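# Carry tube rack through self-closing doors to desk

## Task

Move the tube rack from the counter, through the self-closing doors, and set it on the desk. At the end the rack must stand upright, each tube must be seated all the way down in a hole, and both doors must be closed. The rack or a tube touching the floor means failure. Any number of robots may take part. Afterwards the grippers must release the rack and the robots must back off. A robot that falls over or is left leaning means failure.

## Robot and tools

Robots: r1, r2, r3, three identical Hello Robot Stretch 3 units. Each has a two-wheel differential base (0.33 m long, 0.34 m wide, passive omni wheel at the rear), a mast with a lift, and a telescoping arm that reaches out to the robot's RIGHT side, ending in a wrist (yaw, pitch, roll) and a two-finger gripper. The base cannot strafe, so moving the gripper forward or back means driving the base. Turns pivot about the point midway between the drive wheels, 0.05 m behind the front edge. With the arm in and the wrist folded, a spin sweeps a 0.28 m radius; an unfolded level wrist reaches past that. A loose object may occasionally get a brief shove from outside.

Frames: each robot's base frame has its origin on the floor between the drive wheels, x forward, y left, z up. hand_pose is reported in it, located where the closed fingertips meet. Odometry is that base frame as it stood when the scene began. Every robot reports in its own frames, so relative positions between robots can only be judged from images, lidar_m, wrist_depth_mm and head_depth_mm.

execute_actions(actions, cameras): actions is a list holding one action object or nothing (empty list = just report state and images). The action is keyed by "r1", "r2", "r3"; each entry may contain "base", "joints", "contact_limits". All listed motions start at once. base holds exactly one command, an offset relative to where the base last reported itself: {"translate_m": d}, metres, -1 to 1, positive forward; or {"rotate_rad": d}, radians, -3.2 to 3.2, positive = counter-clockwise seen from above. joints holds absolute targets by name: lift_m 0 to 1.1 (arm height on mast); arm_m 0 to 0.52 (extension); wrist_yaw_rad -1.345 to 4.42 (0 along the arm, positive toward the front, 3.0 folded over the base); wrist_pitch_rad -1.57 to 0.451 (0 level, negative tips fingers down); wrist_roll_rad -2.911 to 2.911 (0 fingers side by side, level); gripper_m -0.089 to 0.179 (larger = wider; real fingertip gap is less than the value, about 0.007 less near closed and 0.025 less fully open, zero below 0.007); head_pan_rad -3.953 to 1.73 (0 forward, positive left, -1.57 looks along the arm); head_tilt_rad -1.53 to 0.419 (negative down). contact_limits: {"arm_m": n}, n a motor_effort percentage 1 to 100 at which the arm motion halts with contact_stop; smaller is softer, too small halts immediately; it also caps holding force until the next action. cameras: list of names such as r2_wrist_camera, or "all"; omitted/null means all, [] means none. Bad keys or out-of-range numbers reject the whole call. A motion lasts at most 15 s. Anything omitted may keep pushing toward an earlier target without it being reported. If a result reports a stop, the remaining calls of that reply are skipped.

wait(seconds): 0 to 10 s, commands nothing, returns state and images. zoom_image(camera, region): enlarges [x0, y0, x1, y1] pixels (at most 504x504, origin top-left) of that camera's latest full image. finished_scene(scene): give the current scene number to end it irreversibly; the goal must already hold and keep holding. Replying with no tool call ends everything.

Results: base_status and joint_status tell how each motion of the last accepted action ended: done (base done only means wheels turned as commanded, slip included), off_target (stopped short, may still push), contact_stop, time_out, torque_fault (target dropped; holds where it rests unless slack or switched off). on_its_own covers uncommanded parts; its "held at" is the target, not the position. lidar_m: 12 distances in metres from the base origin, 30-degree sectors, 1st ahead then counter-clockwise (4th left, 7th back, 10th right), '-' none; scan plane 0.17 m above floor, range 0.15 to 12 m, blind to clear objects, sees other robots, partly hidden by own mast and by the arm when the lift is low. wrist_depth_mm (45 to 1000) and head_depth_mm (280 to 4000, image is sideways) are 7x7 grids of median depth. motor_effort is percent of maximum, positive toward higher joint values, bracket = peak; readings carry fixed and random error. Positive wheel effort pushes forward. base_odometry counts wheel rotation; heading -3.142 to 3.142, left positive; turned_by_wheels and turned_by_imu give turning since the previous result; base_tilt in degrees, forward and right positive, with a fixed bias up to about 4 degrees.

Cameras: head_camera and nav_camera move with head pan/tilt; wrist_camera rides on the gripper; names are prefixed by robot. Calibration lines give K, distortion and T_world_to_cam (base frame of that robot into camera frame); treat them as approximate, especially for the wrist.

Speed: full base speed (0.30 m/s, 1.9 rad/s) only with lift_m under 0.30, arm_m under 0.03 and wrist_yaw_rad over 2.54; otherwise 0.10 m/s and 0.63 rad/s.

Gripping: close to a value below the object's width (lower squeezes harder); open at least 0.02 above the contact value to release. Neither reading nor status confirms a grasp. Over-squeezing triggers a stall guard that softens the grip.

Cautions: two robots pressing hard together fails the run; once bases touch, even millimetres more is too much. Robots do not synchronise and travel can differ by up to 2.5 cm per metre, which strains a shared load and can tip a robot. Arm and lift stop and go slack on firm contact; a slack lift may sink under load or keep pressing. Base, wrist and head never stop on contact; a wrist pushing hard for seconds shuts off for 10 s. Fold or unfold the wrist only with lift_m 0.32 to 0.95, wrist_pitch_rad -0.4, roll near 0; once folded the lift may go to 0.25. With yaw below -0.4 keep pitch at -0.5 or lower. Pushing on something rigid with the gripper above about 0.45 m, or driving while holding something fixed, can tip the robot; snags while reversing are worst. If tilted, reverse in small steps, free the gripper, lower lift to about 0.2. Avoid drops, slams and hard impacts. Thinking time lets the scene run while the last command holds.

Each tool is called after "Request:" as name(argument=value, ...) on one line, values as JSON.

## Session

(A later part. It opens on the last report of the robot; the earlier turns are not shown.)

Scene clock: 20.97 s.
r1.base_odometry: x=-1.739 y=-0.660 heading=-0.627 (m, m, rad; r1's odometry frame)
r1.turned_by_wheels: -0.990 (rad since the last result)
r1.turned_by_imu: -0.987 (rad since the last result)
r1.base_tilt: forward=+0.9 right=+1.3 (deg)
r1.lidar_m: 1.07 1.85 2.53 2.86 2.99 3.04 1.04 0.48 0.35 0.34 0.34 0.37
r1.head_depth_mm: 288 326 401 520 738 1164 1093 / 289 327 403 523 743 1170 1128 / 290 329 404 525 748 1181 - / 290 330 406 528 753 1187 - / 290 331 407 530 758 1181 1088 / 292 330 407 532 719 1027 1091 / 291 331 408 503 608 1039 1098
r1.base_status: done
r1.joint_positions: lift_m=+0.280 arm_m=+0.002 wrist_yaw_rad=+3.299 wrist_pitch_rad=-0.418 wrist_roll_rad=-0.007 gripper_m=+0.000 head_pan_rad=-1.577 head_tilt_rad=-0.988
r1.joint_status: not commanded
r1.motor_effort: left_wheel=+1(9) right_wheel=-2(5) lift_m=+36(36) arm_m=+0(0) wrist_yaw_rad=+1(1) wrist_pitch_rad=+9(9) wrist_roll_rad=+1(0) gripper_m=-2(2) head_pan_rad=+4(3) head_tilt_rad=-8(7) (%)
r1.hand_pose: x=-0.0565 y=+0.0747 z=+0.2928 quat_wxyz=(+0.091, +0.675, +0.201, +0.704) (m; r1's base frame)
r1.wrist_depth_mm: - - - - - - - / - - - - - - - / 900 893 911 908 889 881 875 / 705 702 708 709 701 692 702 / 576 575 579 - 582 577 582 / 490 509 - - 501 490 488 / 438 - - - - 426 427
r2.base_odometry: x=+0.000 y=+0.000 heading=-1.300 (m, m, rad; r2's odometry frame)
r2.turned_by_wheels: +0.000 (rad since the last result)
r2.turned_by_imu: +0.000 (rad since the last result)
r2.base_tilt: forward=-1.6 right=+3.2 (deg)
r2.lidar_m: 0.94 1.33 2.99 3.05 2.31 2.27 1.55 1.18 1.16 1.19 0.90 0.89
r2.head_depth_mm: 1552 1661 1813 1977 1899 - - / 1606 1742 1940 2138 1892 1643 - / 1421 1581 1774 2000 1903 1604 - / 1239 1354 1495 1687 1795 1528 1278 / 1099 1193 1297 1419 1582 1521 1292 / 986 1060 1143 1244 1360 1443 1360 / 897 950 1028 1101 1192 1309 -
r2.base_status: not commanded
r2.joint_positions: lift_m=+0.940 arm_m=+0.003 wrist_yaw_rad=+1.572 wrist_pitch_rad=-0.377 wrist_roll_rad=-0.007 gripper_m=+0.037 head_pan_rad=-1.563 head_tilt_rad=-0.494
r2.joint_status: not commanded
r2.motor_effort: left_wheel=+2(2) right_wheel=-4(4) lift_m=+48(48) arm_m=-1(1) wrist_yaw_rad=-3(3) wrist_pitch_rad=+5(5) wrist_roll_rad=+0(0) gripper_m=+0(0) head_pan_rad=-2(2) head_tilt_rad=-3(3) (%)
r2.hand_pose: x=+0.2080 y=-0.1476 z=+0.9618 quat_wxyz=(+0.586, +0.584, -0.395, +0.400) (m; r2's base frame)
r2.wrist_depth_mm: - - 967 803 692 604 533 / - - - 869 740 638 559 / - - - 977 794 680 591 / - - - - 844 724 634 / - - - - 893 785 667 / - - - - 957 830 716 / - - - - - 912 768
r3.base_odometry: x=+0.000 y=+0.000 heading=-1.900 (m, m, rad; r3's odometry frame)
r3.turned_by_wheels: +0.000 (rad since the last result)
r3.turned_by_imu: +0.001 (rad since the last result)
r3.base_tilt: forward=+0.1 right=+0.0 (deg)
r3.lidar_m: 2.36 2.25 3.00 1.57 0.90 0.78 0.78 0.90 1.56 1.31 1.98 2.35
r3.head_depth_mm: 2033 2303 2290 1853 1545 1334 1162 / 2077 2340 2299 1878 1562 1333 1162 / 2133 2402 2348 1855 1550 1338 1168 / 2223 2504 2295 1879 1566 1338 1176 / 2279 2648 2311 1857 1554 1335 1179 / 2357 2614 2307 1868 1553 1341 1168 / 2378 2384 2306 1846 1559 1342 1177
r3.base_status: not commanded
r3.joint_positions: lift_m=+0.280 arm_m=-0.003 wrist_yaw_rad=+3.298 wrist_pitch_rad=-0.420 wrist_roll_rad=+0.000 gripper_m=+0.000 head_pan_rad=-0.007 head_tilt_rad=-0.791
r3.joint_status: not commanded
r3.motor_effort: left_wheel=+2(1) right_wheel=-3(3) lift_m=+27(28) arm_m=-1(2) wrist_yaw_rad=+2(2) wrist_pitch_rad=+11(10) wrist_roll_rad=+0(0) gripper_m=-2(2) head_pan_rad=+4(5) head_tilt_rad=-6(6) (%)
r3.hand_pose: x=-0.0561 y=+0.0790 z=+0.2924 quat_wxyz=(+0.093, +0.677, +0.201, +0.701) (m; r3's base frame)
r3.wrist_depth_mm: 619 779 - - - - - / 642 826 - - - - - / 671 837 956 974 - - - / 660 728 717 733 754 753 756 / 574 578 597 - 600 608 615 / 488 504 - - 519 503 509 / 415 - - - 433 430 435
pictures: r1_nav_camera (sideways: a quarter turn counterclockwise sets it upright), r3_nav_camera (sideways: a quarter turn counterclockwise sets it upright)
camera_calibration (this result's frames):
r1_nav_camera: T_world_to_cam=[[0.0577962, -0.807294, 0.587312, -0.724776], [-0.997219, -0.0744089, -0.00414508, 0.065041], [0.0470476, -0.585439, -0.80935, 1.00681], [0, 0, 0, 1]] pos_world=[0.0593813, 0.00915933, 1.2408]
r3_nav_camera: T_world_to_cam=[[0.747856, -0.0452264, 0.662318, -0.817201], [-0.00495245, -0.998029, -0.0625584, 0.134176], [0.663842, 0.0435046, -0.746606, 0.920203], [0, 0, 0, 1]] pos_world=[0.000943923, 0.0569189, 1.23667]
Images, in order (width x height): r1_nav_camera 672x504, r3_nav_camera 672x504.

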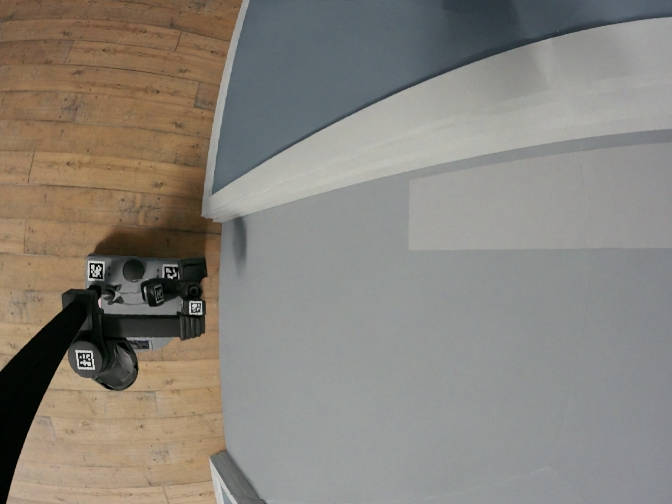

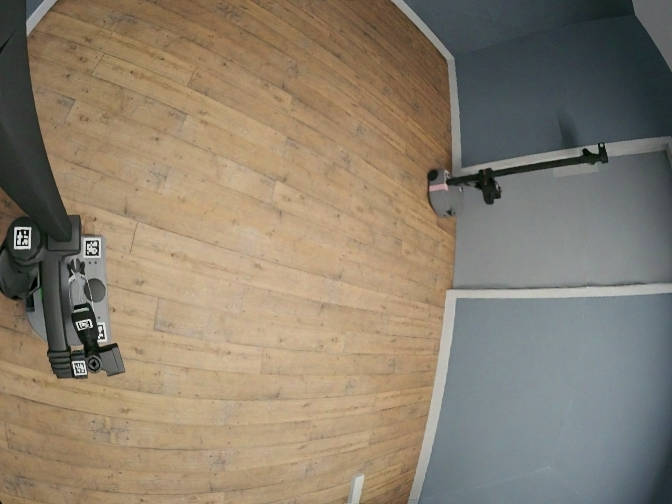

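Excellent. Push.

Request:
execute_actions(actions=[{"r1":{"joints":{"arm_m":0.48},"contact_limits":{"arm_m":64}},"r3":{"base":{"translate_m":1.0}},"r2":{"base":{"rotate_rad":-0.9},"joints":{"wrist_yaw_rad":0,"wrist_pitch_rad":-0.2,"gripper_m":0.179}}}], cameras=["r2_nav_camera","r2_head_camera"])

Request:
execute_actions(actions=[{"r1":{"base":{"rotate_rad":-1.8},"joints":{"arm_m":0.02,"head_pan_rad":0}}}], cameras=[])

Request:
execute_actions(actions=[{"r1":{"base":{"translate_m":0.45}}}], cameras=["r1_nav_camera","r3_nav_camera"])

Scene clock: 26.60 s.
r1.base_odometry: x=-1.739 y=-0.660 heading=-0.627 (m, m, rad; r1's odometry frame)
r1.turned_by_wheels: +0.000 (rad since the last result)
r1.turned_by_imu: -0.008 (rad since the last result)
r1.base_tilt: forward=+1.0 right=+1.4 (deg)
r1.lidar_m: 1.04 1.84 2.52 2.86 1.45 3.06 1.07 0.68 0.63 0.64 0.34 0.37
r1.head_depth_mm: 532 618 740 914 1191 1221 1086 / 556 651 786 985 1307 1219 1125 / 584 687 841 1030 1360 1216 - / 612 731 901 1130 1382 1226 1124 / 647 782 1051 1522 1380 1206 1093 / 2430 2262 1860 1593 888 1031 1099 / 2019 2029 1829 572 615 1035 1096
r1.base_status: not commanded
r1.joint_positions: lift_m=+0.280 arm_m=+0.478 wrist_yaw_rad=+3.302 wrist_pitch_rad=-0.418 wrist_roll_rad=-0.007 gripper_m=+0.000 head_pan_rad=-1.576 head_tilt_rad=-0.990
r1.joint_status: all done
r1.on_its_own: arm_m is at rest, and its effort (+27) is outside its rest range (-14 to +14)
r1.motor_effort: left_wheel=-2(14) right_wheel=-4(11) lift_m=+42(51) arm_m=+27(53) wrist_yaw_rad=-1(73) wrist_pitch_rad=+9(10) wrist_roll_rad=+0(1) gripper_m=-2(3) head_pan_rad=+3(3) head_tilt_rad=-5(6) (%)
r1.contact_limits: arm_m 64 (drawing in: default 29, maximum 47; extending or still: default 39, maximum 64)
r1.hand_pose: x=-0.0570 y=-0.4015 z=+0.2925 quat_wxyz=(+0.091, +0.675, +0.202, +0.704) (m; r1's base frame)
r1.wrist_depth_mm: - - - - - - - / - - - - - - - / 880 911 905 - 903 897 893 / 706 704 706 - 702 696 698 / 582 575 581 - 585 581 583 / 489 497 493 - 488 492 475 / 428 432 426 426 427 427 341
r2.base_odometry: x=+0.000 y=+0.000 heading=-2.200 (m, m, rad; r2's odometry frame)
r2.turned_by_wheels: -0.900 (rad since the last result)
r2.turned_by_imu: -0.910 (rad since the last result)
r2.base_tilt: forward=-1.6 right=+3.3 (deg)
r2.lidar_m: 0.89 0.89 0.99 1.61 3.00 2.72 2.27 2.26 1.38 1.16 1.16 1.07
r2.head_depth_mm: 1662 1766 1340 1489 1657 1602 - / 1624 1748 1291 1441 1601 - - / 1577 1687 1264 1392 1535 - - / 1540 1655 1235 1347 1509 1557 1285 / 1507 1620 1205 1301 1431 1522 1276 / 1469 1582 1178 1262 1463 1522 1275 / 1429 1560 1681 1909 1896 1529 1276
r2.base_status: done
r2.joint_positions: lift_m=+0.940 arm_m=+0.003 wrist_yaw_rad=+0.002 wrist_pitch_rad=-0.222 wrist_roll_rad=-0.007 gripper_m=+0.179 head_pan_rad=-1.563 head_tilt_rad=-0.494
r2.joint_status: all done
r2.motor_effort: left_wheel=+2(6) right_wheel=-4(9) lift_m=+48(48) arm_m=-1(1) wrist_yaw_rad=-3(5) wrist_pitch_rad=+7(7) wrist_roll_rad=+0(0) gripper_m=+0(92) head_pan_rad=-3(2) head_tilt_rad=-4(3) (%)
r2.hand_pose: x=-0.0210 y=-0.3926 z=+0.9987 quat_wxyz=(+0.705, +0.079, -0.700, -0.078) (m; r2's base frame)
r2.wrist_depth_mm: - - - - - - - / - - - - - - - / - - 925 - - - - / - - 1000 - - - - / - - - - - - - / - - - - - - - / - - - - - - -
r3.base_odometry: x=-0.323 y=-0.946 heading=-1.900 (m, m, rad; r3's odometry frame)
r3.turned_by_wheels: +0.000 (rad since the last result)
r3.turned_by_imu: -0.001 (rad since the last result)
r3.base_tilt: forward=+0.1 right=+0.0 (deg)
r3.lidar_m: 1.39 1.32 2.75 2.75 2.02 1.74 1.74 2.01 1.65 1.61 1.62 1.39
r3.head_depth_mm: 1174 1325 1528 1748 1547 1338 1172 / 1210 1362 1577 1747 1560 1337 1167 / 1261 1425 1630 1799 1554 1327 1174 / 1389 1576 1824 1854 1554 1329 1177 / 1500 1717 2011 1846 1559 1334 1172 / 1619 1881 2157 1874 1567 1346 1168 / 1760 1975 2185 1698 1553 1333 1173
r3.base_status: done
r3.joint_positions: lift_m=+0.280 arm_m=-0.003 wrist_yaw_rad=+3.298 wrist_pitch_rad=-0.420 wrist_roll_rad=+0.000 gripper_m=+0.000 head_pan_rad=-0.007 head_tilt_rad=-0.791
r3.joint_status: not commanded
r3.motor_effort: left_wheel=+2(8) right_wheel=-4(8) lift_m=+28(27) arm_m=-2(2) wrist_yaw_rad=+1(2) wrist_pitch_rad=+10(10) wrist_roll_rad=+0(0) gripper_m=-2(2) head_pan_rad=+3(4) head_tilt_rad=-6(6) (%)
r3.hand_pose: x=-0.0563 y=+0.0790 z=+0.2924 quat_wxyz=(+0.093, +0.677, +0.201, +0.701) (m; r3's base frame)
r3.wrist_depth_mm: - - - - - - - / - - - - - - - / 909 954 929 995 - - - / 726 715 722 736 750 754 768 / 577 585 591 - 599 605 614 / 483 503 - - 512 507 515 / 419 - - - 427 433 434
pictures: r2_head_camera (sideways: a quarter turn clockwise sets it upright), r2_nav_camera (sideways: a quarter turn counterclockwise sets it upright)
camera_calibration (this result's frames):
r2_head_camera: T_world_to_cam=[[-0.0204573, 0.506547, -0.86197, 1.14013], [0.999542, 0.0296048, -0.00632468, 0.00324193], [0.0223147, -0.861704, -0.50692, 0.613714], [0, 0, 0, 1]] pos_world=[0.00638864, -0.0487845, 1.29388]
r2_nav_camera: T_world_to_cam=[[-0.0252197, -0.451583, 0.891873, -1.12066], [-0.99957, 0.0247442, -0.0157364, 0.0800834], [-0.0149624, -0.891886, -0.452013, 0.546212], [0, 0, 0, 1]] pos_world=[0.0599588, -0.0208957, 1.24764]
Images, in order (width x height): r2_head_camera 896x504, r2_nav_camera 672x504.

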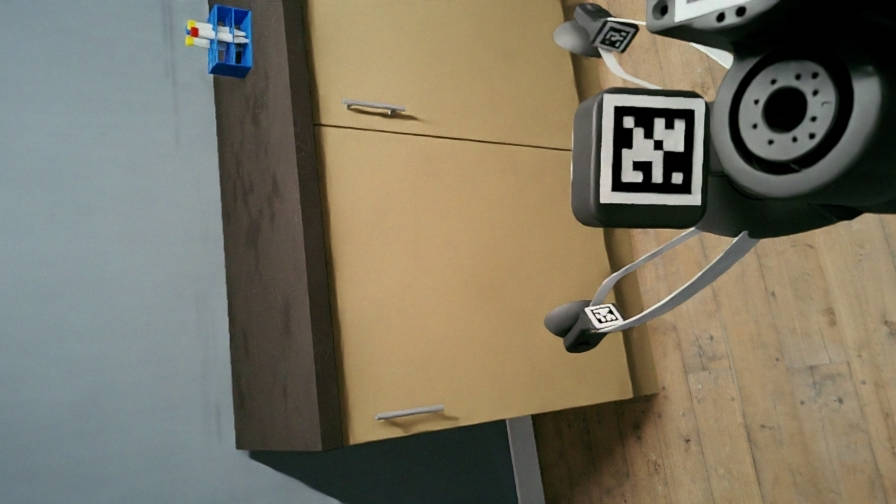

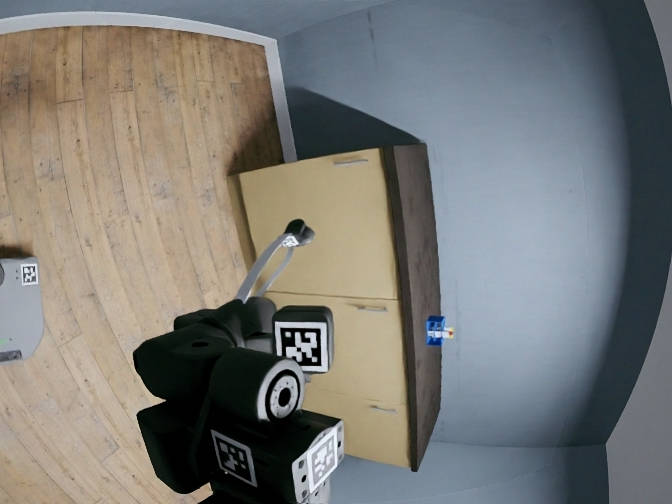

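Scene clock: 31.17 s.
r1.base_odometry: x=-1.739 y=-0.660 heading=-2.427 (m, m, rad; r1's odometry frame)
r1.turned_by_wheels: -1.800 (rad since the last result)
r1.turned_by_imu: -1.759 (rad since the last result)
r1.base_tilt: forward=+1.0 right=+1.4 (deg)
r1.lidar_m: 0.37 0.36 0.33 0.64 1.78 2.15 2.87 2.88 1.46 2.53 0.62 0.40
r1.head_depth_mm: 313 376 470 624 930 1216 1091 / 308 369 459 605 885 1212 1110 / 304 362 449 588 849 1203 1098 / 301 356 439 571 814 1178 1100 / 300 350 429 555 784 1180 1114 / 297 343 420 539 758 1057 1094 / 294 337 410 524 677 815 1096
r1.base_status: done
r1.joint_positions: lift_m=+0.280 arm_m=+0.020 wrist_yaw_rad=+3.302 wrist_pitch_rad=-0.418 wrist_roll_rad=-0.007 gripper_m=+0.000 head_pan_rad=-0.007 head_tilt_rad=-0.992
r1.joint_status: all done
r1.motor_effort: left_wheel=+0(21) right_wheel=-2(50) lift_m=+41(41) arm_m=-4(26) wrist_yaw_rad=-2(36) wrist_pitch_rad=+9(9) wrist_roll_rad=+0(1) gripper_m=-2(2) head_pan_rad=+3(45) head_tilt_rad=-4(5) (%)
r1.hand_pose: x=-0.0570 y=+0.0563 z=+0.2926 quat_wxyz=(+0.091, +0.675, +0.202, +0.704) (m; r1's base frame)
r1.wrist_depth_mm: - - - - 970 534 368 / - - - - - 528 369 / 909 889 898 889 858 542 359 / 713 705 704 696 704 540 360 / 585 574 575 - 577 522 378 / 494 508 - - 521 476 409 / 431 - - - - 427 426
r2.base_odometry: x=+0.000 y=+0.000 heading=-2.200 (m, m, rad; r2's odometry frame)
r2.turned_by_wheels: +0.000 (rad since the last result)
r2.turned_by_imu: +0.000 (rad since the last result)
r2.base_tilt: forward=-1.6 right=+3.2 (deg)
r2.lidar_m: 0.89 0.88 0.99 1.61 3.01 2.72 2.27 2.26 1.38 1.16 1.16 1.07
r2.head_depth_mm: 1678 1755 1342 1489 1656 1613 - / 1625 1760 1295 1438 1594 - - / 1596 1691 1263 1401 1517 - - / 1542 1641 1243 1336 1514 1541 1276 / 1508 1624 1203 1307 1437 1512 1273 / 1461 1579 1176 1266 1462 1525 1277 / 1432 1555 1688 1884 1907 1519 1279
r2.base_status: not commanded
r2.joint_positions: lift_m=+0.940 arm_m=+0.003 wrist_yaw_rad=+0.002 wrist_pitch_rad=-0.222 wrist_roll_rad=-0.007 gripper_m=+0.179 head_pan_rad=-1.563 head_tilt_rad=-0.494
r2.joint_status: not commanded
r2.motor_effort: left_wheel=+2(2) right_wheel=-4(4) lift_m=+48(48) arm_m=-1(1) wrist_yaw_rad=-3(2) wrist_pitch_rad=+7(7) wrist_roll_rad=+0(0) gripper_m=+1(0) head_pan_rad=-2(3) head_tilt_rad=-4(3) (%)
r2.hand_pose: x=-0.0210 y=-0.3926 z=+0.9987 quat_wxyz=(+0.705, +0.079, -0.700, -0.078) (m; r2's base frame)
r2.wrist_depth_mm: - - - - - - - / - - - - - - - / - - 920 - - - - / - - 992 - - - - / - - - - - - - / - - - - - - - / - - - - - - -
r3.base_odometry: x=-0.323 y=-0.946 heading=-1.900 (m, m, rad; r3's odometry frame)
r3.turned_by_wheels: +0.000 (rad since the last result)
r3.turned_by_imu: +0.001 (rad since the last result)
r3.base_tilt: forward=+0.1 right=+0.1 (deg)
r3.lidar_m: 1.39 1.46 2.76 2.75 2.01 1.74 1.73 2.01 1.65 1.60 1.62 1.39
r3.head_depth_mm: 1174 1345 1522 1745 1566 1326 1175 / 1202 1353 1578 1753 1571 1335 1169 / 1252 1414 1630 1804 1566 1335 1174 / 1328 1514 1737 1864 1555 1344 1176 / 1357 1546 1798 1849 1559 1336 1166 / 1390 1591 1867 1857 1550 1336 1185 / 1420 1636 1900 1761 1546 1338 1169
r3.base_status: not commanded
r3.joint_positions: lift_m=+0.280 arm_m=-0.003 wrist_yaw_rad=+3.298 wrist_pitch_rad=-0.420 wrist_roll_rad=+0.000 gripper_m=+0.000 head_pan_rad=-0.007 head_tilt_rad=-0.791
r3.joint_status: not commanded
r3.motor_effort: left_wheel=+2(2) right_wheel=-3(4) lift_m=+26(28) arm_m=-1(1) wrist_yaw_rad=+1(1) wrist_pitch_rad=+11(10) wrist_roll_rad=+0(1) gripper_m=-2(2) head_pan_rad=+3(5) head_tilt_rad=-6(5) (%)
r3.hand_pose: x=-0.0563 y=+0.0790 z=+0.2924 quat_wxyz=(+0.093, +0.677, +0.201, +0.701) (m; r3's base frame)
r3.wrist_depth_mm: - - - - - - - / - - - - - - - / 935 960 990 960 - - - / 729 727 727 739 743 743 760 / 579 580 589 - 611 611 613 / 483 503 - - 518 503 503 / 422 - - - 428 434 442
pictures: none
No camera images: the call's "cameras" was empty. Leave "cameras" out to get every camera's image.

Scene clock: 34.10 s.
r1.base_odometry: x=-2.078 y=-0.955 heading=-2.426 (m, m, rad; r1's odometry frame)
r1.turned_by_wheels: +0.001 (rad since the last result)
r1.turned_by_imu: +0.015 (rad since the last result)
r1.base_tilt: forward=+0.8 right=+1.3 (deg)
r1.lidar_m: - - 0.15 0.19 0.27 2.26 3.25 1.73 3.18 0.24 0.15 -
r1.head_depth_mm: - - - - - - 1059 / - - - - - - - / - - - - - - - / - - - - - - - / - - - - - - - / - - - - - - 1054 / - - - - - - 1054
r1.base_status: translate_m off_target (by the wheels' count: +0.4498 of +0.4500)
r1.joint_positions: lift_m=+0.280 arm_m=+0.020 wrist_yaw_rad=+3.299 wrist_pitch_rad=-0.416 wrist_roll_rad=-0.007 gripper_m=+0.000 head_pan_rad=+0.010 head_tilt_rad=-1.016
r1.joint_status: not commanded
r1.on_its_own: left_wheel is at rest, and its effort (+28) is outside its rest range (-18 to +18)
r1.motor_effort: left_wheel=+28(77) right_wheel=+5(42) lift_m=+40(42) arm_m=+2(5) wrist_yaw_rad=+2(35) wrist_pitch_rad=+8(9) wrist_roll_rad=+0(1) gripper_m=-2(2) head_pan_rad=-5(6) head_tilt_rad=+9(8) (%)
r1.hand_pose: x=-0.0564 y=+0.0571 z=+0.2931 quat_wxyz=(+0.091, +0.675, +0.200, +0.704) (m; r1's base frame)
r1.wrist_depth_mm: - - 295 - 789 223 137 / - - 325 - 852 218 136 / 906 906 360 355 874 213 134 / 711 711 647 394 674 209 132 / 577 584 560 - 555 206 130 / 491 513 - - 340 202 129 / 426 - - - - 199 127
r2.base_odometry: x=+0.000 y=+0.000 heading=-2.200 (m, m, rad; r2's odometry frame)
r2.turned_by_wheels: +0.000 (rad since the last result)
r2.turned_by_imu: +0.000 (rad since the last result)
r2.base_tilt: forward=-1.6 right=+3.2 (deg)
r2.lidar_m: 0.89 0.88 0.99 1.61 2.99 2.72 2.27 2.27 1.38 1.16 1.16 1.07
r2.head_depth_mm: 1663 1770 1337 1493 1664 1619 - / 1627 1741 1294 1435 1607 - - / 1582 1673 1268 1385 1524 - - / 1544 1634 1233 1354 1522 1536 1283 / 1506 1617 1199 1310 1434 1528 1275 / 1467 1591 1181 1266 1478 1523 1283 / 1441 1553 1706 1914 1879 1520 1276
r2.base_status: not commanded
r2.joint_positions: lift_m=+0.940 arm_m=+0.003 wrist_yaw_rad=+0.002 wrist_pitch_rad=-0.222 wrist_roll_rad=-0.007 gripper_m=+0.179 head_pan_rad=-1.563 head_tilt_rad=-0.494
r2.joint_status: not commanded
r2.motor_effort: left_wheel=+1(1) right_wheel=-4(4) lift_m=+48(48) arm_m=-1(1) wrist_yaw_rad=-2(2) wrist_pitch_rad=+7(7) wrist_roll_rad=+0(0) gripper_m=+1(0) head_pan_rad=-3(3) head_tilt_rad=-4(3) (%)
r2.hand_pose: x=-0.0210 y=-0.3926 z=+0.9987 quat_wxyz=(+0.705, +0.079, -0.700, -0.078) (m; r2's base frame)
r2.wrist_depth_mm: - - - - - - - / - - - - - - - / - - 926 - - - - / - - 984 - - - - / - - - - - - - / - - - - - - - / - - - - - - -
r3.base_odometry: x=-0.323 y=-0.946 heading=-1.900 (m, m, rad; r3's odometry frame)
r3.turned_by_wheels: +0.000 (rad since the last result)
r3.turned_by_imu: +0.001 (rad since the last result)
r3.base_tilt: forward=+0.1 right=+0.0 (deg)
r3.lidar_m: 1.39 1.74 2.76 2.76 2.02 1.74 1.74 2.01 1.65 1.61 1.62 1.40
r3.head_depth_mm: 1183 1334 1524 1747 1533 1333 1169 / 1203 1355 1568 1741 1560 1345 1174 / 1250 1429 1627 1806 1564 1331 1170 / 1339 1543 1762 1846 1556 1337 1176 / 1391 1593 1863 1858 1557 1330 1170 / 1438 1661 1936 1866 1558 1327 1170 / 1502 1703 1947 1821 1568 1349 1167
r3.base_status: not commanded
r3.joint_positions: lift_m=+0.280 arm_m=-0.003 wrist_yaw_rad=+3.298 wrist_pitch_rad=-0.420 wrist_roll_rad=+0.000 gripper_m=+0.000 head_pan_rad=-0.007 head_tilt_rad=-0.791
r3.joint_status: not commanded
r3.motor_effort: left_wheel=+1(2) right_wheel=-3(4) lift_m=+27(28) arm_m=-2(2) wrist_yaw_rad=+2(2) wrist_pitch_rad=+10(11) wrist_roll_rad=+1(0) gripper_m=-2(3) head_pan_rad=+4(4) head_tilt_rad=-5(6) (%)
r3.hand_pose: x=-0.0563 y=+0.0790 z=+0.2924 quat_wxyz=(+0.093, +0.677, +0.201, +0.701) (m; r3's base frame)
r3.wrist_depth_mm: - - - - - - - / - - - - - - - / 945 943 968 981 - - - / 715 719 726 755 745 764 769 / 578 584 592 - 599 611 609 / 487 507 - - 516 502 511 / 417 - - - 430 431 437
pictures: r1_nav_camera (sideways: a quarter turn counterclockwise sets it upright), r3_nav_camera (sideways: a quarter turn counterclockwise sets it upright)
camera_calibration (this result's frames):
r1_nav_camera: T_world_to_cam=[[0.822497, 0.0709618, 0.564325, -0.699494], [0.0903148, -0.995893, -0.00640283, 0.0613461], [0.561553, 0.0562332, -0.825528, 1.02471], [0, 0, 0, 1]] pos_world=[-0.00563552, 0.053109, 1.24106]
r3_nav_camera: T_world_to_cam=[[0.748275, -0.0451783, 0.661848, -0.816592], [-0.00492361, -0.998029, -0.0625597, 0.134177], [0.66337, 0.0435532, -0.747023, 0.920748], [0, 0, 0, 1]] pos_world=[0.000899115, 0.0569188, 1.23667]
Images, in order (width x height): r1_nav_camera 672x504, r3_nav_camera 672x504.

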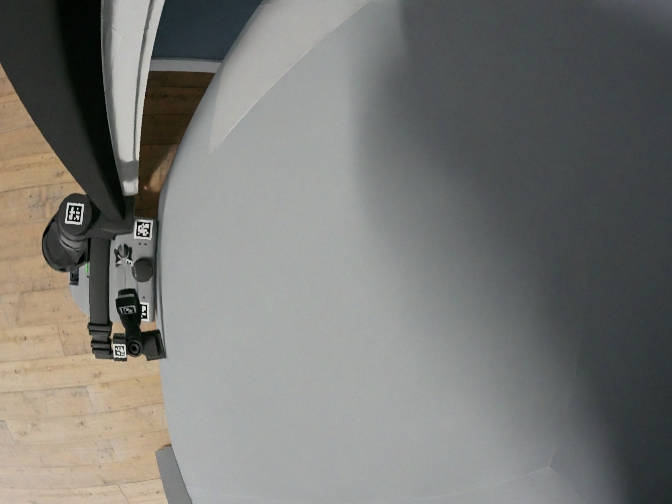

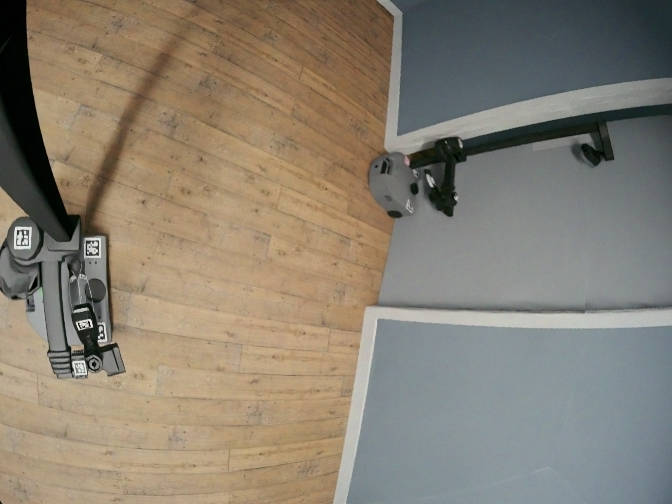

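Request:
execute_actions(actions=[{"r1":{"base":{"translate_m":0.5},"joints":{"lift_m":0.31}},"r2":{"base":{"rotate_rad":1.25},"joints":{"lift_m":1.0}}}], cameras=["r1_nav_camera"])

Request:
execute_actions(actions=[{"r1":{"base":{"translate_m":0.6}},"r2":{"base":{"translate_m":-0.76}}}], cameras=["r1_nav_camera"])

Request:
execute_actions(actions=[{"r1":{"base":{"translate_m":0.3}},"r2":{"base":{"rotate_rad":-1.45}}}], cameras=["r1_nav_camera","r3_nav_camera","r2_wrist_camera","r2_head_camera"])

Scene clock: 40.83 s.
r1.base_odometry: x=-2.456 y=-1.283 heading=-2.426 (m, m, rad; r1's odometry frame)
r1.turned_by_wheels: +0.001 (rad since the last result)
r1.turned_by_imu: -0.427 (rad since the last result)
r1.base_tilt: forward=+0.9 right=+1.3 (deg)
r1.lidar_m: - - 0.15 0.20 0.91 0.47 0.50 3.53 1.94 0.23 0.15 -
r1.head_depth_mm: - - - - - - 1050 / - - - - - - - / - - - - - - - / - - - - - - - / - - - - - - - / - - - - - - 1057 / - - - - - - 1049
r1.base_status: translate_m off_target (by the wheels' count: +0.4999 of +0.5000)
r1.joint_positions: lift_m=+0.310 arm_m=+0.020 wrist_yaw_rad=+3.299 wrist_pitch_rad=-0.416 wrist_roll_rad=-0.007 gripper_m=+0.000 head_pan_rad=+0.011 head_tilt_rad=-1.024
r1.joint_status: all done
r1.on_its_own: left_wheel is at rest, and its effort (+23) is outside its rest range (-18 to +18)
r1.motor_effort: left_wheel=+23(45) right_wheel=+4(15) lift_m=+44(47) arm_m=+2(2) wrist_yaw_rad=+2(5) wrist_pitch_rad=+8(8) wrist_roll_rad=+1(1) gripper_m=-3(3) head_pan_rad=-5(5) head_tilt_rad=+14(13) (%)
r1.hand_pose: x=-0.0564 y=+0.0571 z=+0.3230 quat_wxyz=(+0.091, +0.675, +0.200, +0.704) (m; r1's base frame)
r1.wrist_depth_mm: 693 766 834 - - 223 138 / 741 807 905 - - 218 136 / 699 860 911 912 909 213 133 / 620 759 751 751 694 210 132 / 553 621 617 - 486 205 130 / 494 528 546 - 369 202 129 / 449 - - - - 198 127
r2.base_odometry: x=+0.000 y=+0.000 heading=-0.950 (m, m, rad; r2's odometry frame)
r2.turned_by_wheels: +1.250 (rad since the last result)
r2.turned_by_imu: +1.263 (rad since the last result)
r2.base_tilt: forward=-1.6 right=+3.2 (deg)
r2.lidar_m: 1.13 2.42 3.03 2.44 2.26 1.84 1.25 1.16 1.43 0.95 0.88 0.90
r2.head_depth_mm: 1076 1199 1365 1547 - - - / 997 1112 1237 1372 - - - / 931 1031 1144 1242 - - - / 874 950 1061 1185 1320 1451 1276 / 824 893 983 1073 1220 1392 1272 / 777 840 917 1008 1118 1273 1276 / 736 790 859 940 1035 1165 1252
r2.base_status: done
r2.joint_positions: lift_m=+1.000 arm_m=+0.003 wrist_yaw_rad=+0.002 wrist_pitch_rad=-0.221 wrist_roll_rad=-0.007 gripper_m=+0.179 head_pan_rad=-1.563 head_tilt_rad=-0.494
r2.joint_status: all done
r2.motor_effort: left_wheel=-3(6) right_wheel=+2(7) lift_m=+48(50) arm_m=-1(1) wrist_yaw_rad=-3(2) wrist_pitch_rad=+7(7) wrist_roll_rad=+0(0) gripper_m=+0(1) head_pan_rad=-4(3) head_tilt_rad=-3(3) (%)
r2.hand_pose: x=-0.0211 y=-0.3927 z=+1.0590 quat_wxyz=(+0.705, +0.079, -0.700, -0.077) (m; r2's base frame)
r2.wrist_depth_mm: 505 575 662 786 981 - - / 532 599 712 848 - - - / 557 634 742 923 - - - / 581 666 793 981 - - - / 585 733 868 - - - - / - 758 929 - - - - / 684 809 986 - - - -
r3.base_odometry: x=-0.323 y=-0.946 heading=-1.900 (m, m, rad; r3's odometry frame)
r3.turned_by_wheels: +0.000 (rad since the last result)
r3.turned_by_imu: +0.002 (rad since the last result)
r3.base_tilt: forward=+0.1 right=+0.0 (deg)
r3.lidar_m: 1.39 1.83 2.75 2.75 2.02 1.74 1.74 2.02 1.65 1.60 1.61 1.40
r3.head_depth_mm: 1179 1326 1526 1741 1554 1330 1171 / 1199 1363 1576 1750 1562 1338 1172 / 1256 1436 1633 1797 1551 1333 1179 / 1412 1611 1865 1848 1562 1336 1169 / 1569 1824 2100 1851 1546 1338 1174 / 1749 1932 2078 1877 1546 1339 1174 / 1922 2686 2207 1854 1567 1339 1173
r3.base_status: not commanded
r3.joint_positions: lift_m=+0.280 arm_m=-0.003 wrist_yaw_rad=+3.298 wrist_pitch_rad=-0.420 wrist_roll_rad=+0.000 gripper_m=+0.000 head_pan_rad=-0.007 head_tilt_rad=-0.791
r3.joint_status: not commanded
r3.motor_effort: left_wheel=+2(1) right_wheel=-3(4) lift_m=+28(28) arm_m=-2(1) wrist_yaw_rad=+1(1) wrist_pitch_rad=+11(10) wrist_roll_rad=+0(0) gripper_m=-2(2) head_pan_rad=+4(5) head_tilt_rad=-6(5) (%)
r3.hand_pose: x=-0.0563 y=+0.0790 z=+0.2924 quat_wxyz=(+0.093, +0.677, +0.201, +0.701) (m; r3's base frame)
r3.wrist_depth_mm: - - - - - - - / - - - - - - - / 941 949 974 983 - - - / 698 726 724 741 754 769 761 / 576 584 591 - 600 601 607 / 483 504 - - 515 500 506 / 417 - - - 434 431 442
pictures: r1_nav_camera (sideways: a quarter turn counterclockwise sets it upright)
camera_calibration (this result's frames):
r1_nav_camera: T_world_to_cam=[[0.826628, 0.0718096, 0.558148, -0.691471], [0.0912334, -0.995805, -0.00700133, 0.0621197], [0.555303, 0.0567092, -0.829712, 1.03018], [0, 0, 0, 1]] pos_world=[-0.00614221, 0.0530924, 1.24113]
Images, in order (width x height): r1_nav_camera 672x504.

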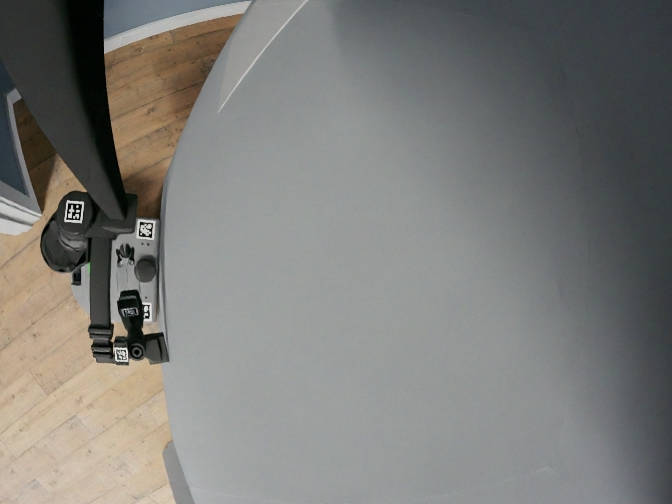

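Scene clock: 49.37 s.
r1.base_odometry: x=-2.908 y=-1.677 heading=-2.425 (m, m, rad; r1's odometry frame)
r1.turned_by_wheels: +0.000 (rad since the last result)
r1.turned_by_imu: -0.720 (rad since the last result)
r1.base_tilt: forward=+0.8 right=+1.3 (deg)
r1.lidar_m: - - 0.15 0.19 1.48 1.28 1.12 0.92 3.78 0.23 0.15 -
r1.head_depth_mm: - - - - - - 1053 / - - - - - - - / - - - - - - - / - - - - - - - / - - - - - - - / - - - - - - 1057 / - - - - - - 1054
r1.base_status: done
r1.joint_positions: lift_m=+0.310 arm_m=+0.020 wrist_yaw_rad=+3.299 wrist_pitch_rad=-0.416 wrist_roll_rad=-0.007 gripper_m=+0.000 head_pan_rad=+0.012 head_tilt_rad=-1.025
r1.joint_status: not commanded
r1.motor_effort: left_wheel=+17(44) right_wheel=+4(11) lift_m=+44(44) arm_m=+1(2) wrist_yaw_rad=+2(2) wrist_pitch_rad=+8(8) wrist_roll_rad=+0(1) gripper_m=-2(2) head_pan_rad=-6(6) head_tilt_rad=+14(15) (%)
r1.hand_pose: x=-0.0564 y=+0.0571 z=+0.3230 quat_wxyz=(+0.091, +0.675, +0.200, +0.704) (m; r1's base frame)
r1.wrist_depth_mm: - - - - - 223 138 / - - - - - 219 135 / 959 964 964 918 869 215 134 / 759 762 757 766 511 210 132 / 622 619 625 - 484 207 131 / 522 527 543 - 366 203 128 / 458 - - - - 197 128
r2.base_odometry: x=-0.442 y=+0.618 heading=-0.950 (m, m, rad; r2's odometry frame)
r2.turned_by_wheels: +0.000 (rad since the last result)
r2.turned_by_imu: -0.005 (rad since the last result)
r2.base_tilt: forward=-1.6 right=+3.3 (deg)
r2.lidar_m: 1.70 3.60 2.94 1.95 1.81 0.87 0.59 0.54 0.55 0.70 1.34 1.36
r2.head_depth_mm: 1251 1323 1419 778 - - - / 1379 1490 1609 1679 - - - / 1448 1582 1741 1878 - - - / 1346 1481 1630 1836 1876 1477 1269 / 1264 1388 1508 1654 1806 1511 1276 / 1199 1302 1417 1558 1721 1521 1273 / 1137 1223 1324 1449 1608 1522 1272
r2.base_status: done
r2.joint_positions: lift_m=+1.000 arm_m=+0.003 wrist_yaw_rad=+0.002 wrist_pitch_rad=-0.221 wrist_roll_rad=-0.007 gripper_m=+0.179 head_pan_rad=-1.563 head_tilt_rad=-0.494
r2.joint_status: not commanded
r2.motor_effort: left_wheel=-2(7) right_wheel=+3(3) lift_m=+48(48) arm_m=-1(1) wrist_yaw_rad=-2(2) wrist_pitch_rad=+7(7) wrist_roll_rad=+0(0) gripper_m=+1(1) head_pan_rad=-2(4) head_tilt_rad=-4(3) (%)
r2.hand_pose: x=-0.0211 y=-0.3927 z=+1.0590 quat_wxyz=(+0.705, +0.079, -0.700, -0.077) (m; r2's base frame)
r2.wrist_depth_mm: 838 949 - - - 889 745 / 880 997 - - - 925 761 / 920 - - - - 960 777 / 973 - - - - 617 652 / 997 - - - 496 472 465 / - - - - 527 424 368 / - - - - 556 421 326
r3.base_odometry: x=-0.323 y=-0.946 heading=-1.900 (m, m, rad; r3's odometry frame)
r3.turned_by_wheels: +0.000 (rad since the last result)
r3.turned_by_imu: +0.002 (rad since the last result)
r3.base_tilt: forward=+0.2 right=+0.0 (deg)
r3.lidar_m: 1.39 1.83 2.75 2.76 2.02 1.74 1.74 2.01 1.65 1.60 1.62 1.40
r3.head_depth_mm: 1175 1333 1512 1754 1561 1328 1167 / 1203 1369 1561 1769 1555 1328 1170 / 1271 1429 1622 1797 1548 1336 1171 / 2119 2289 2218 1847 1556 1325 1174 / 3637 2933 2209 1856 1566 1335 1169 / 3650 3015 2290 1862 1568 1338 1177 / 3225 3031 2312 1861 1558 1335 1175
r3.base_status: not commanded
r3.joint_positions: lift_m=+0.280 arm_m=-0.003 wrist_yaw_rad=+3.298 wrist_pitch_rad=-0.420 wrist_roll_rad=+0.000 gripper_m=+0.000 head_pan_rad=-0.007 head_tilt_rad=-0.791
r3.joint_status: not commanded
r3.motor_effort: left_wheel=+3(1) right_wheel=-4(4) lift_m=+27(28) arm_m=-1(1) wrist_yaw_rad=+2(2) wrist_pitch_rad=+11(11) wrist_roll_rad=+0(0) gripper_m=-2(2) head_pan_rad=+3(4) head_tilt_rad=-6(6) (%)
r3.hand_pose: x=-0.0563 y=+0.0790 z=+0.2924 quat_wxyz=(+0.093, +0.677, +0.201, +0.701) (m; r3's base frame)
r3.wrist_depth_mm: - - - - - - - / - - - - - - - / 932 962 950 979 - - - / 721 708 742 743 740 760 761 / 576 581 593 - 596 601 615 / 484 499 - - 514 506 515 / 416 - - - 432 435 435
pictures: r1_nav_camera (sideways: a quarter turn counterclockwise sets it upright)
camera_calibration (this result's frames):
r1_nav_camera: T_world_to_cam=[[0.827222, 0.0726725, 0.557155, -0.690182], [0.0922545, -0.99571, -0.00709715, 0.0622382], [0.554249, 0.057271, -0.830378, 1.03106], [0, 0, 0, 1]] pos_world=[-0.00626992, 0.0530788, 1.24115]
Images, in order (width x height): r1_nav_camera 672x504.

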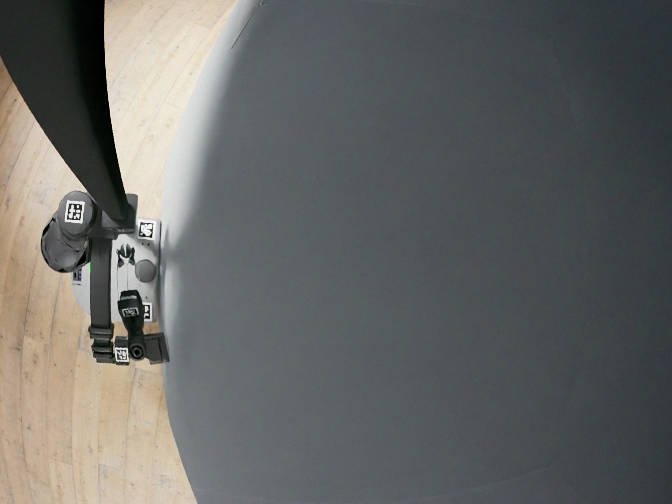

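Scene clock: 53.30 s.
r1.base_odometry: x=-3.134 y=-1.874 heading=-2.425 (m, m, rad; r1's odometry frame)
r1.turned_by_wheels: +0.001 (rad since the last result)
r1.turned_by_imu: -0.352 (rad since the last result)
r1.base_tilt: forward=+0.8 right=+1.4 (deg)
r1.lidar_m: - - 0.15 0.19 1.76 1.58 1.48 1.11 3.27 0.23 0.15 -
r1.head_depth_mm: - - - - - - 1046 / - - - - - - - / - - - - - - - / - - - - - - - / - - - - - - - / - - - - - - 1054 / - - - - - - 1057
r1.base_status: translate_m off_target (by the wheels' count: +0.2998 of +0.3000)
r1.joint_positions: lift_m=+0.310 arm_m=+0.020 wrist_yaw_rad=+3.298 wrist_pitch_rad=-0.416 wrist_roll_rad=-0.007 gripper_m=+0.000 head_pan_rad=-0.002 head_tilt_rad=-1.016
r1.joint_status: not commanded
r1.on_its_own: left_wheel is at rest, and its effort (+27) is outside its rest range (-18 to +18)
r1.motor_effort: left_wheel=+27(51) right_wheel=+8(15) lift_m=+41(44) arm_m=+2(2) wrist_yaw_rad=+2(21) wrist_pitch_rad=+8(8) wrist_roll_rad=+0(1) gripper_m=-2(3) head_pan_rad=+2(5) head_tilt_rad=+9(14) (%)
r1.hand_pose: x=-0.0563 y=+0.0571 z=+0.3231 quat_wxyz=(+0.091, +0.675, +0.200, +0.704) (m; r1's base frame)
r1.wrist_depth_mm: - - - - - 224 137 / - - - - - 218 136 / 970 976 972 918 875 214 134 / 759 755 755 757 516 209 132 / 620 615 622 - 486 206 130 / 526 525 541 - 369 201 129 / 460 - - - - 198 128
r2.base_odometry: x=-0.442 y=+0.618 heading=-2.400 (m, m, rad; r2's odometry frame)
r2.turned_by_wheels: -1.450 (rad since the last result)
r2.turned_by_imu: -1.466 (rad since the last result)
r2.base_tilt: forward=-1.6 right=+3.2 (deg)
r2.lidar_m: 1.39 1.34 1.39 1.91 3.63 2.57 1.88 1.81 0.76 0.56 0.54 0.57
r2.head_depth_mm: 1265 1403 1092 820 - - - / 1188 1318 1092 818 - - - / 1132 1241 1098 821 - - - / 1083 1189 885 745 725 857 1000 / 1028 1116 1105 782 691 789 918 / 988 1069 1094 746 630 729 839 / 941 1026 1061 749 608 682 777
r2.base_status: done
r2.joint_positions: lift_m=+1.000 arm_m=+0.003 wrist_yaw_rad=+0.002 wrist_pitch_rad=-0.221 wrist_roll_rad=-0.007 gripper_m=+0.179 head_pan_rad=-1.563 head_tilt_rad=-0.494
r2.joint_status: not commanded
r2.motor_effort: left_wheel=+2(6) right_wheel=-3(6) lift_m=+48(48) arm_m=-1(1) wrist_yaw_rad=-2(2) wrist_pitch_rad=+7(7) wrist_roll_rad=+0(0) gripper_m=-1(0) head_pan_rad=-3(3) head_tilt_rad=-2(3) (%)
r2.hand_pose: x=-0.0211 y=-0.3927 z=+1.0590 quat_wxyz=(+0.705, +0.079, -0.700, -0.077) (m; r2's base frame)
r2.wrist_depth_mm: 701 771 865 - - - - / 741 819 928 - - - - / 745 762 758 740 925 997 - / 515 535 550 576 597 676 935 / 408 402 416 460 573 710 - / - 351 415 515 648 814 - / 342 392 460 573 749 - -
r3.base_odometry: x=-0.323 y=-0.946 heading=-1.900 (m, m, rad; r3's odometry frame)
r3.turned_by_wheels: +0.000 (rad since the last result)
r3.turned_by_imu: +0.001 (rad since the last result)
r3.base_tilt: forward=+0.1 right=+0.0 (deg)
r3.lidar_m: 1.39 1.83 2.76 2.75 2.02 1.74 1.74 2.01 1.65 1.61 1.62 1.40
r3.head_depth_mm: 1174 1336 1526 1739 1551 1347 1171 / 1205 1355 1568 1771 1548 1334 1176 / 1270 1434 1647 1795 1571 1348 1168 / 3518 2916 2232 1860 1547 1345 1175 / 3597 3051 2320 1875 1577 1337 1179 / 3659 3042 2328 1862 1561 1345 1180 / 3214 3084 2298 1858 1561 1338 1166
r3.base_status: not commanded
r3.joint_positions: lift_m=+0.280 arm_m=-0.003 wrist_yaw_rad=+3.298 wrist_pitch_rad=-0.420 wrist_roll_rad=+0.000 gripper_m=+0.000 head_pan_rad=-0.007 head_tilt_rad=-0.791
r3.joint_status: not commanded
r3.motor_effort: left_wheel=+2(1) right_wheel=-3(4) lift_m=+27(28) arm_m=-1(1) wrist_yaw_rad=+1(1) wrist_pitch_rad=+10(10) wrist_roll_rad=+0(0) gripper_m=-3(2) head_pan_rad=+5(4) head_tilt_rad=-6(5) (%)
r3.hand_pose: x=-0.0563 y=+0.0790 z=+0.2924 quat_wxyz=(+0.093, +0.677, +0.201, +0.701) (m; r3's base frame)
r3.wrist_depth_mm: - - - - - - - / - - - - - - - / 919 943 937 978 - - - / 715 731 724 750 752 754 760 / 578 582 585 - 600 602 609 / 483 502 - - 515 508 510 / 416 - - - 438 433 435
pictures: r1_nav_camera (sideways: a quarter turn counterclockwise sets it upright), r2_head_camera (sideways: a quarter turn clockwise sets it upright), r2_wrist_camera, r3_nav_camera (sideways: a quarter turn counterclockwise sets it upright)
camera_calibration (this result's frames):
r1_nav_camera: T_world_to_cam=[[0.823149, 0.0608402, 0.564556, -0.699799], [0.0780604, -0.996928, -0.00638036, 0.0613916], [0.562434, 0.0493215, -0.82537, 1.0245], [0, 0, 0, 1]] pos_world=[-0.00496431, 0.0532493, 1.24106]
r2_head_camera: T_world_to_cam=[[-0.0204416, 0.506549, -0.861969, 1.14013], [0.999543, 0.0295739, -0.00632462, 0.00324185], [0.0222881, -0.861704, -0.506922, 0.613717], [0, 0, 0, 1]] pos_world=[0.00638714, -0.0487845, 1.29388]
r2_wrist_camera: T_world_to_cam=[[-0.998004, 0.0177417, 0.0606152, -0.0848179], [-0.0484719, 0.400117, -0.915181, 1.15255], [-0.04049, -0.916292, -0.398458, 0.22568], [0, 0, 0, 1]] pos_world=[-0.0196447, -0.252859, 1.14985]
r3_nav_camera: T_world_to_cam=[[0.748275, -0.0451783, 0.661848, -0.816591], [-0.00492361, -0.998029, -0.0625597, 0.134177], [0.66337, 0.0435532, -0.747023, 0.920748], [0, 0, 0, 1]] pos_world=[0.000899108, 0.0569188, 1.23667]
Images, in order (width x height): r1_nav_camera 672x504, r2_head_camera 896x504, r2_wrist_camera 644x364, r3_nav_camera 672x504.

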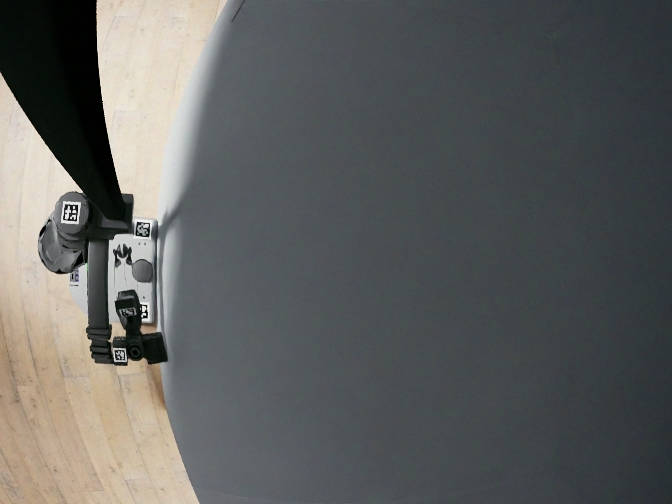

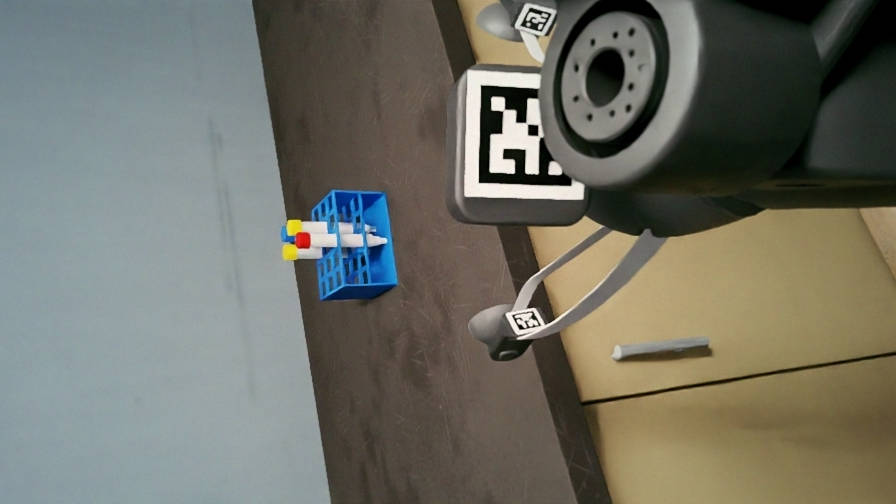

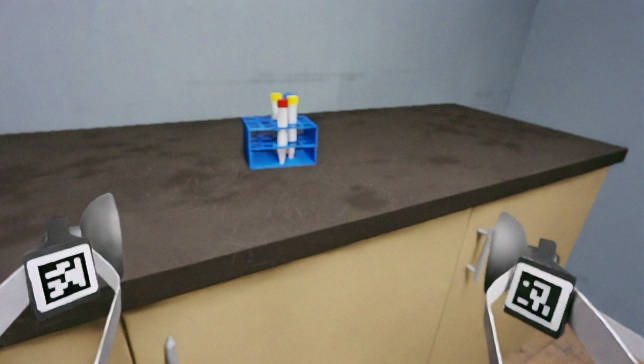

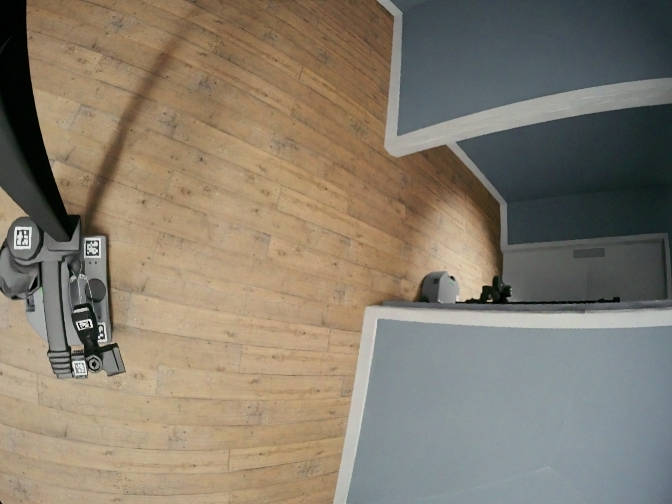

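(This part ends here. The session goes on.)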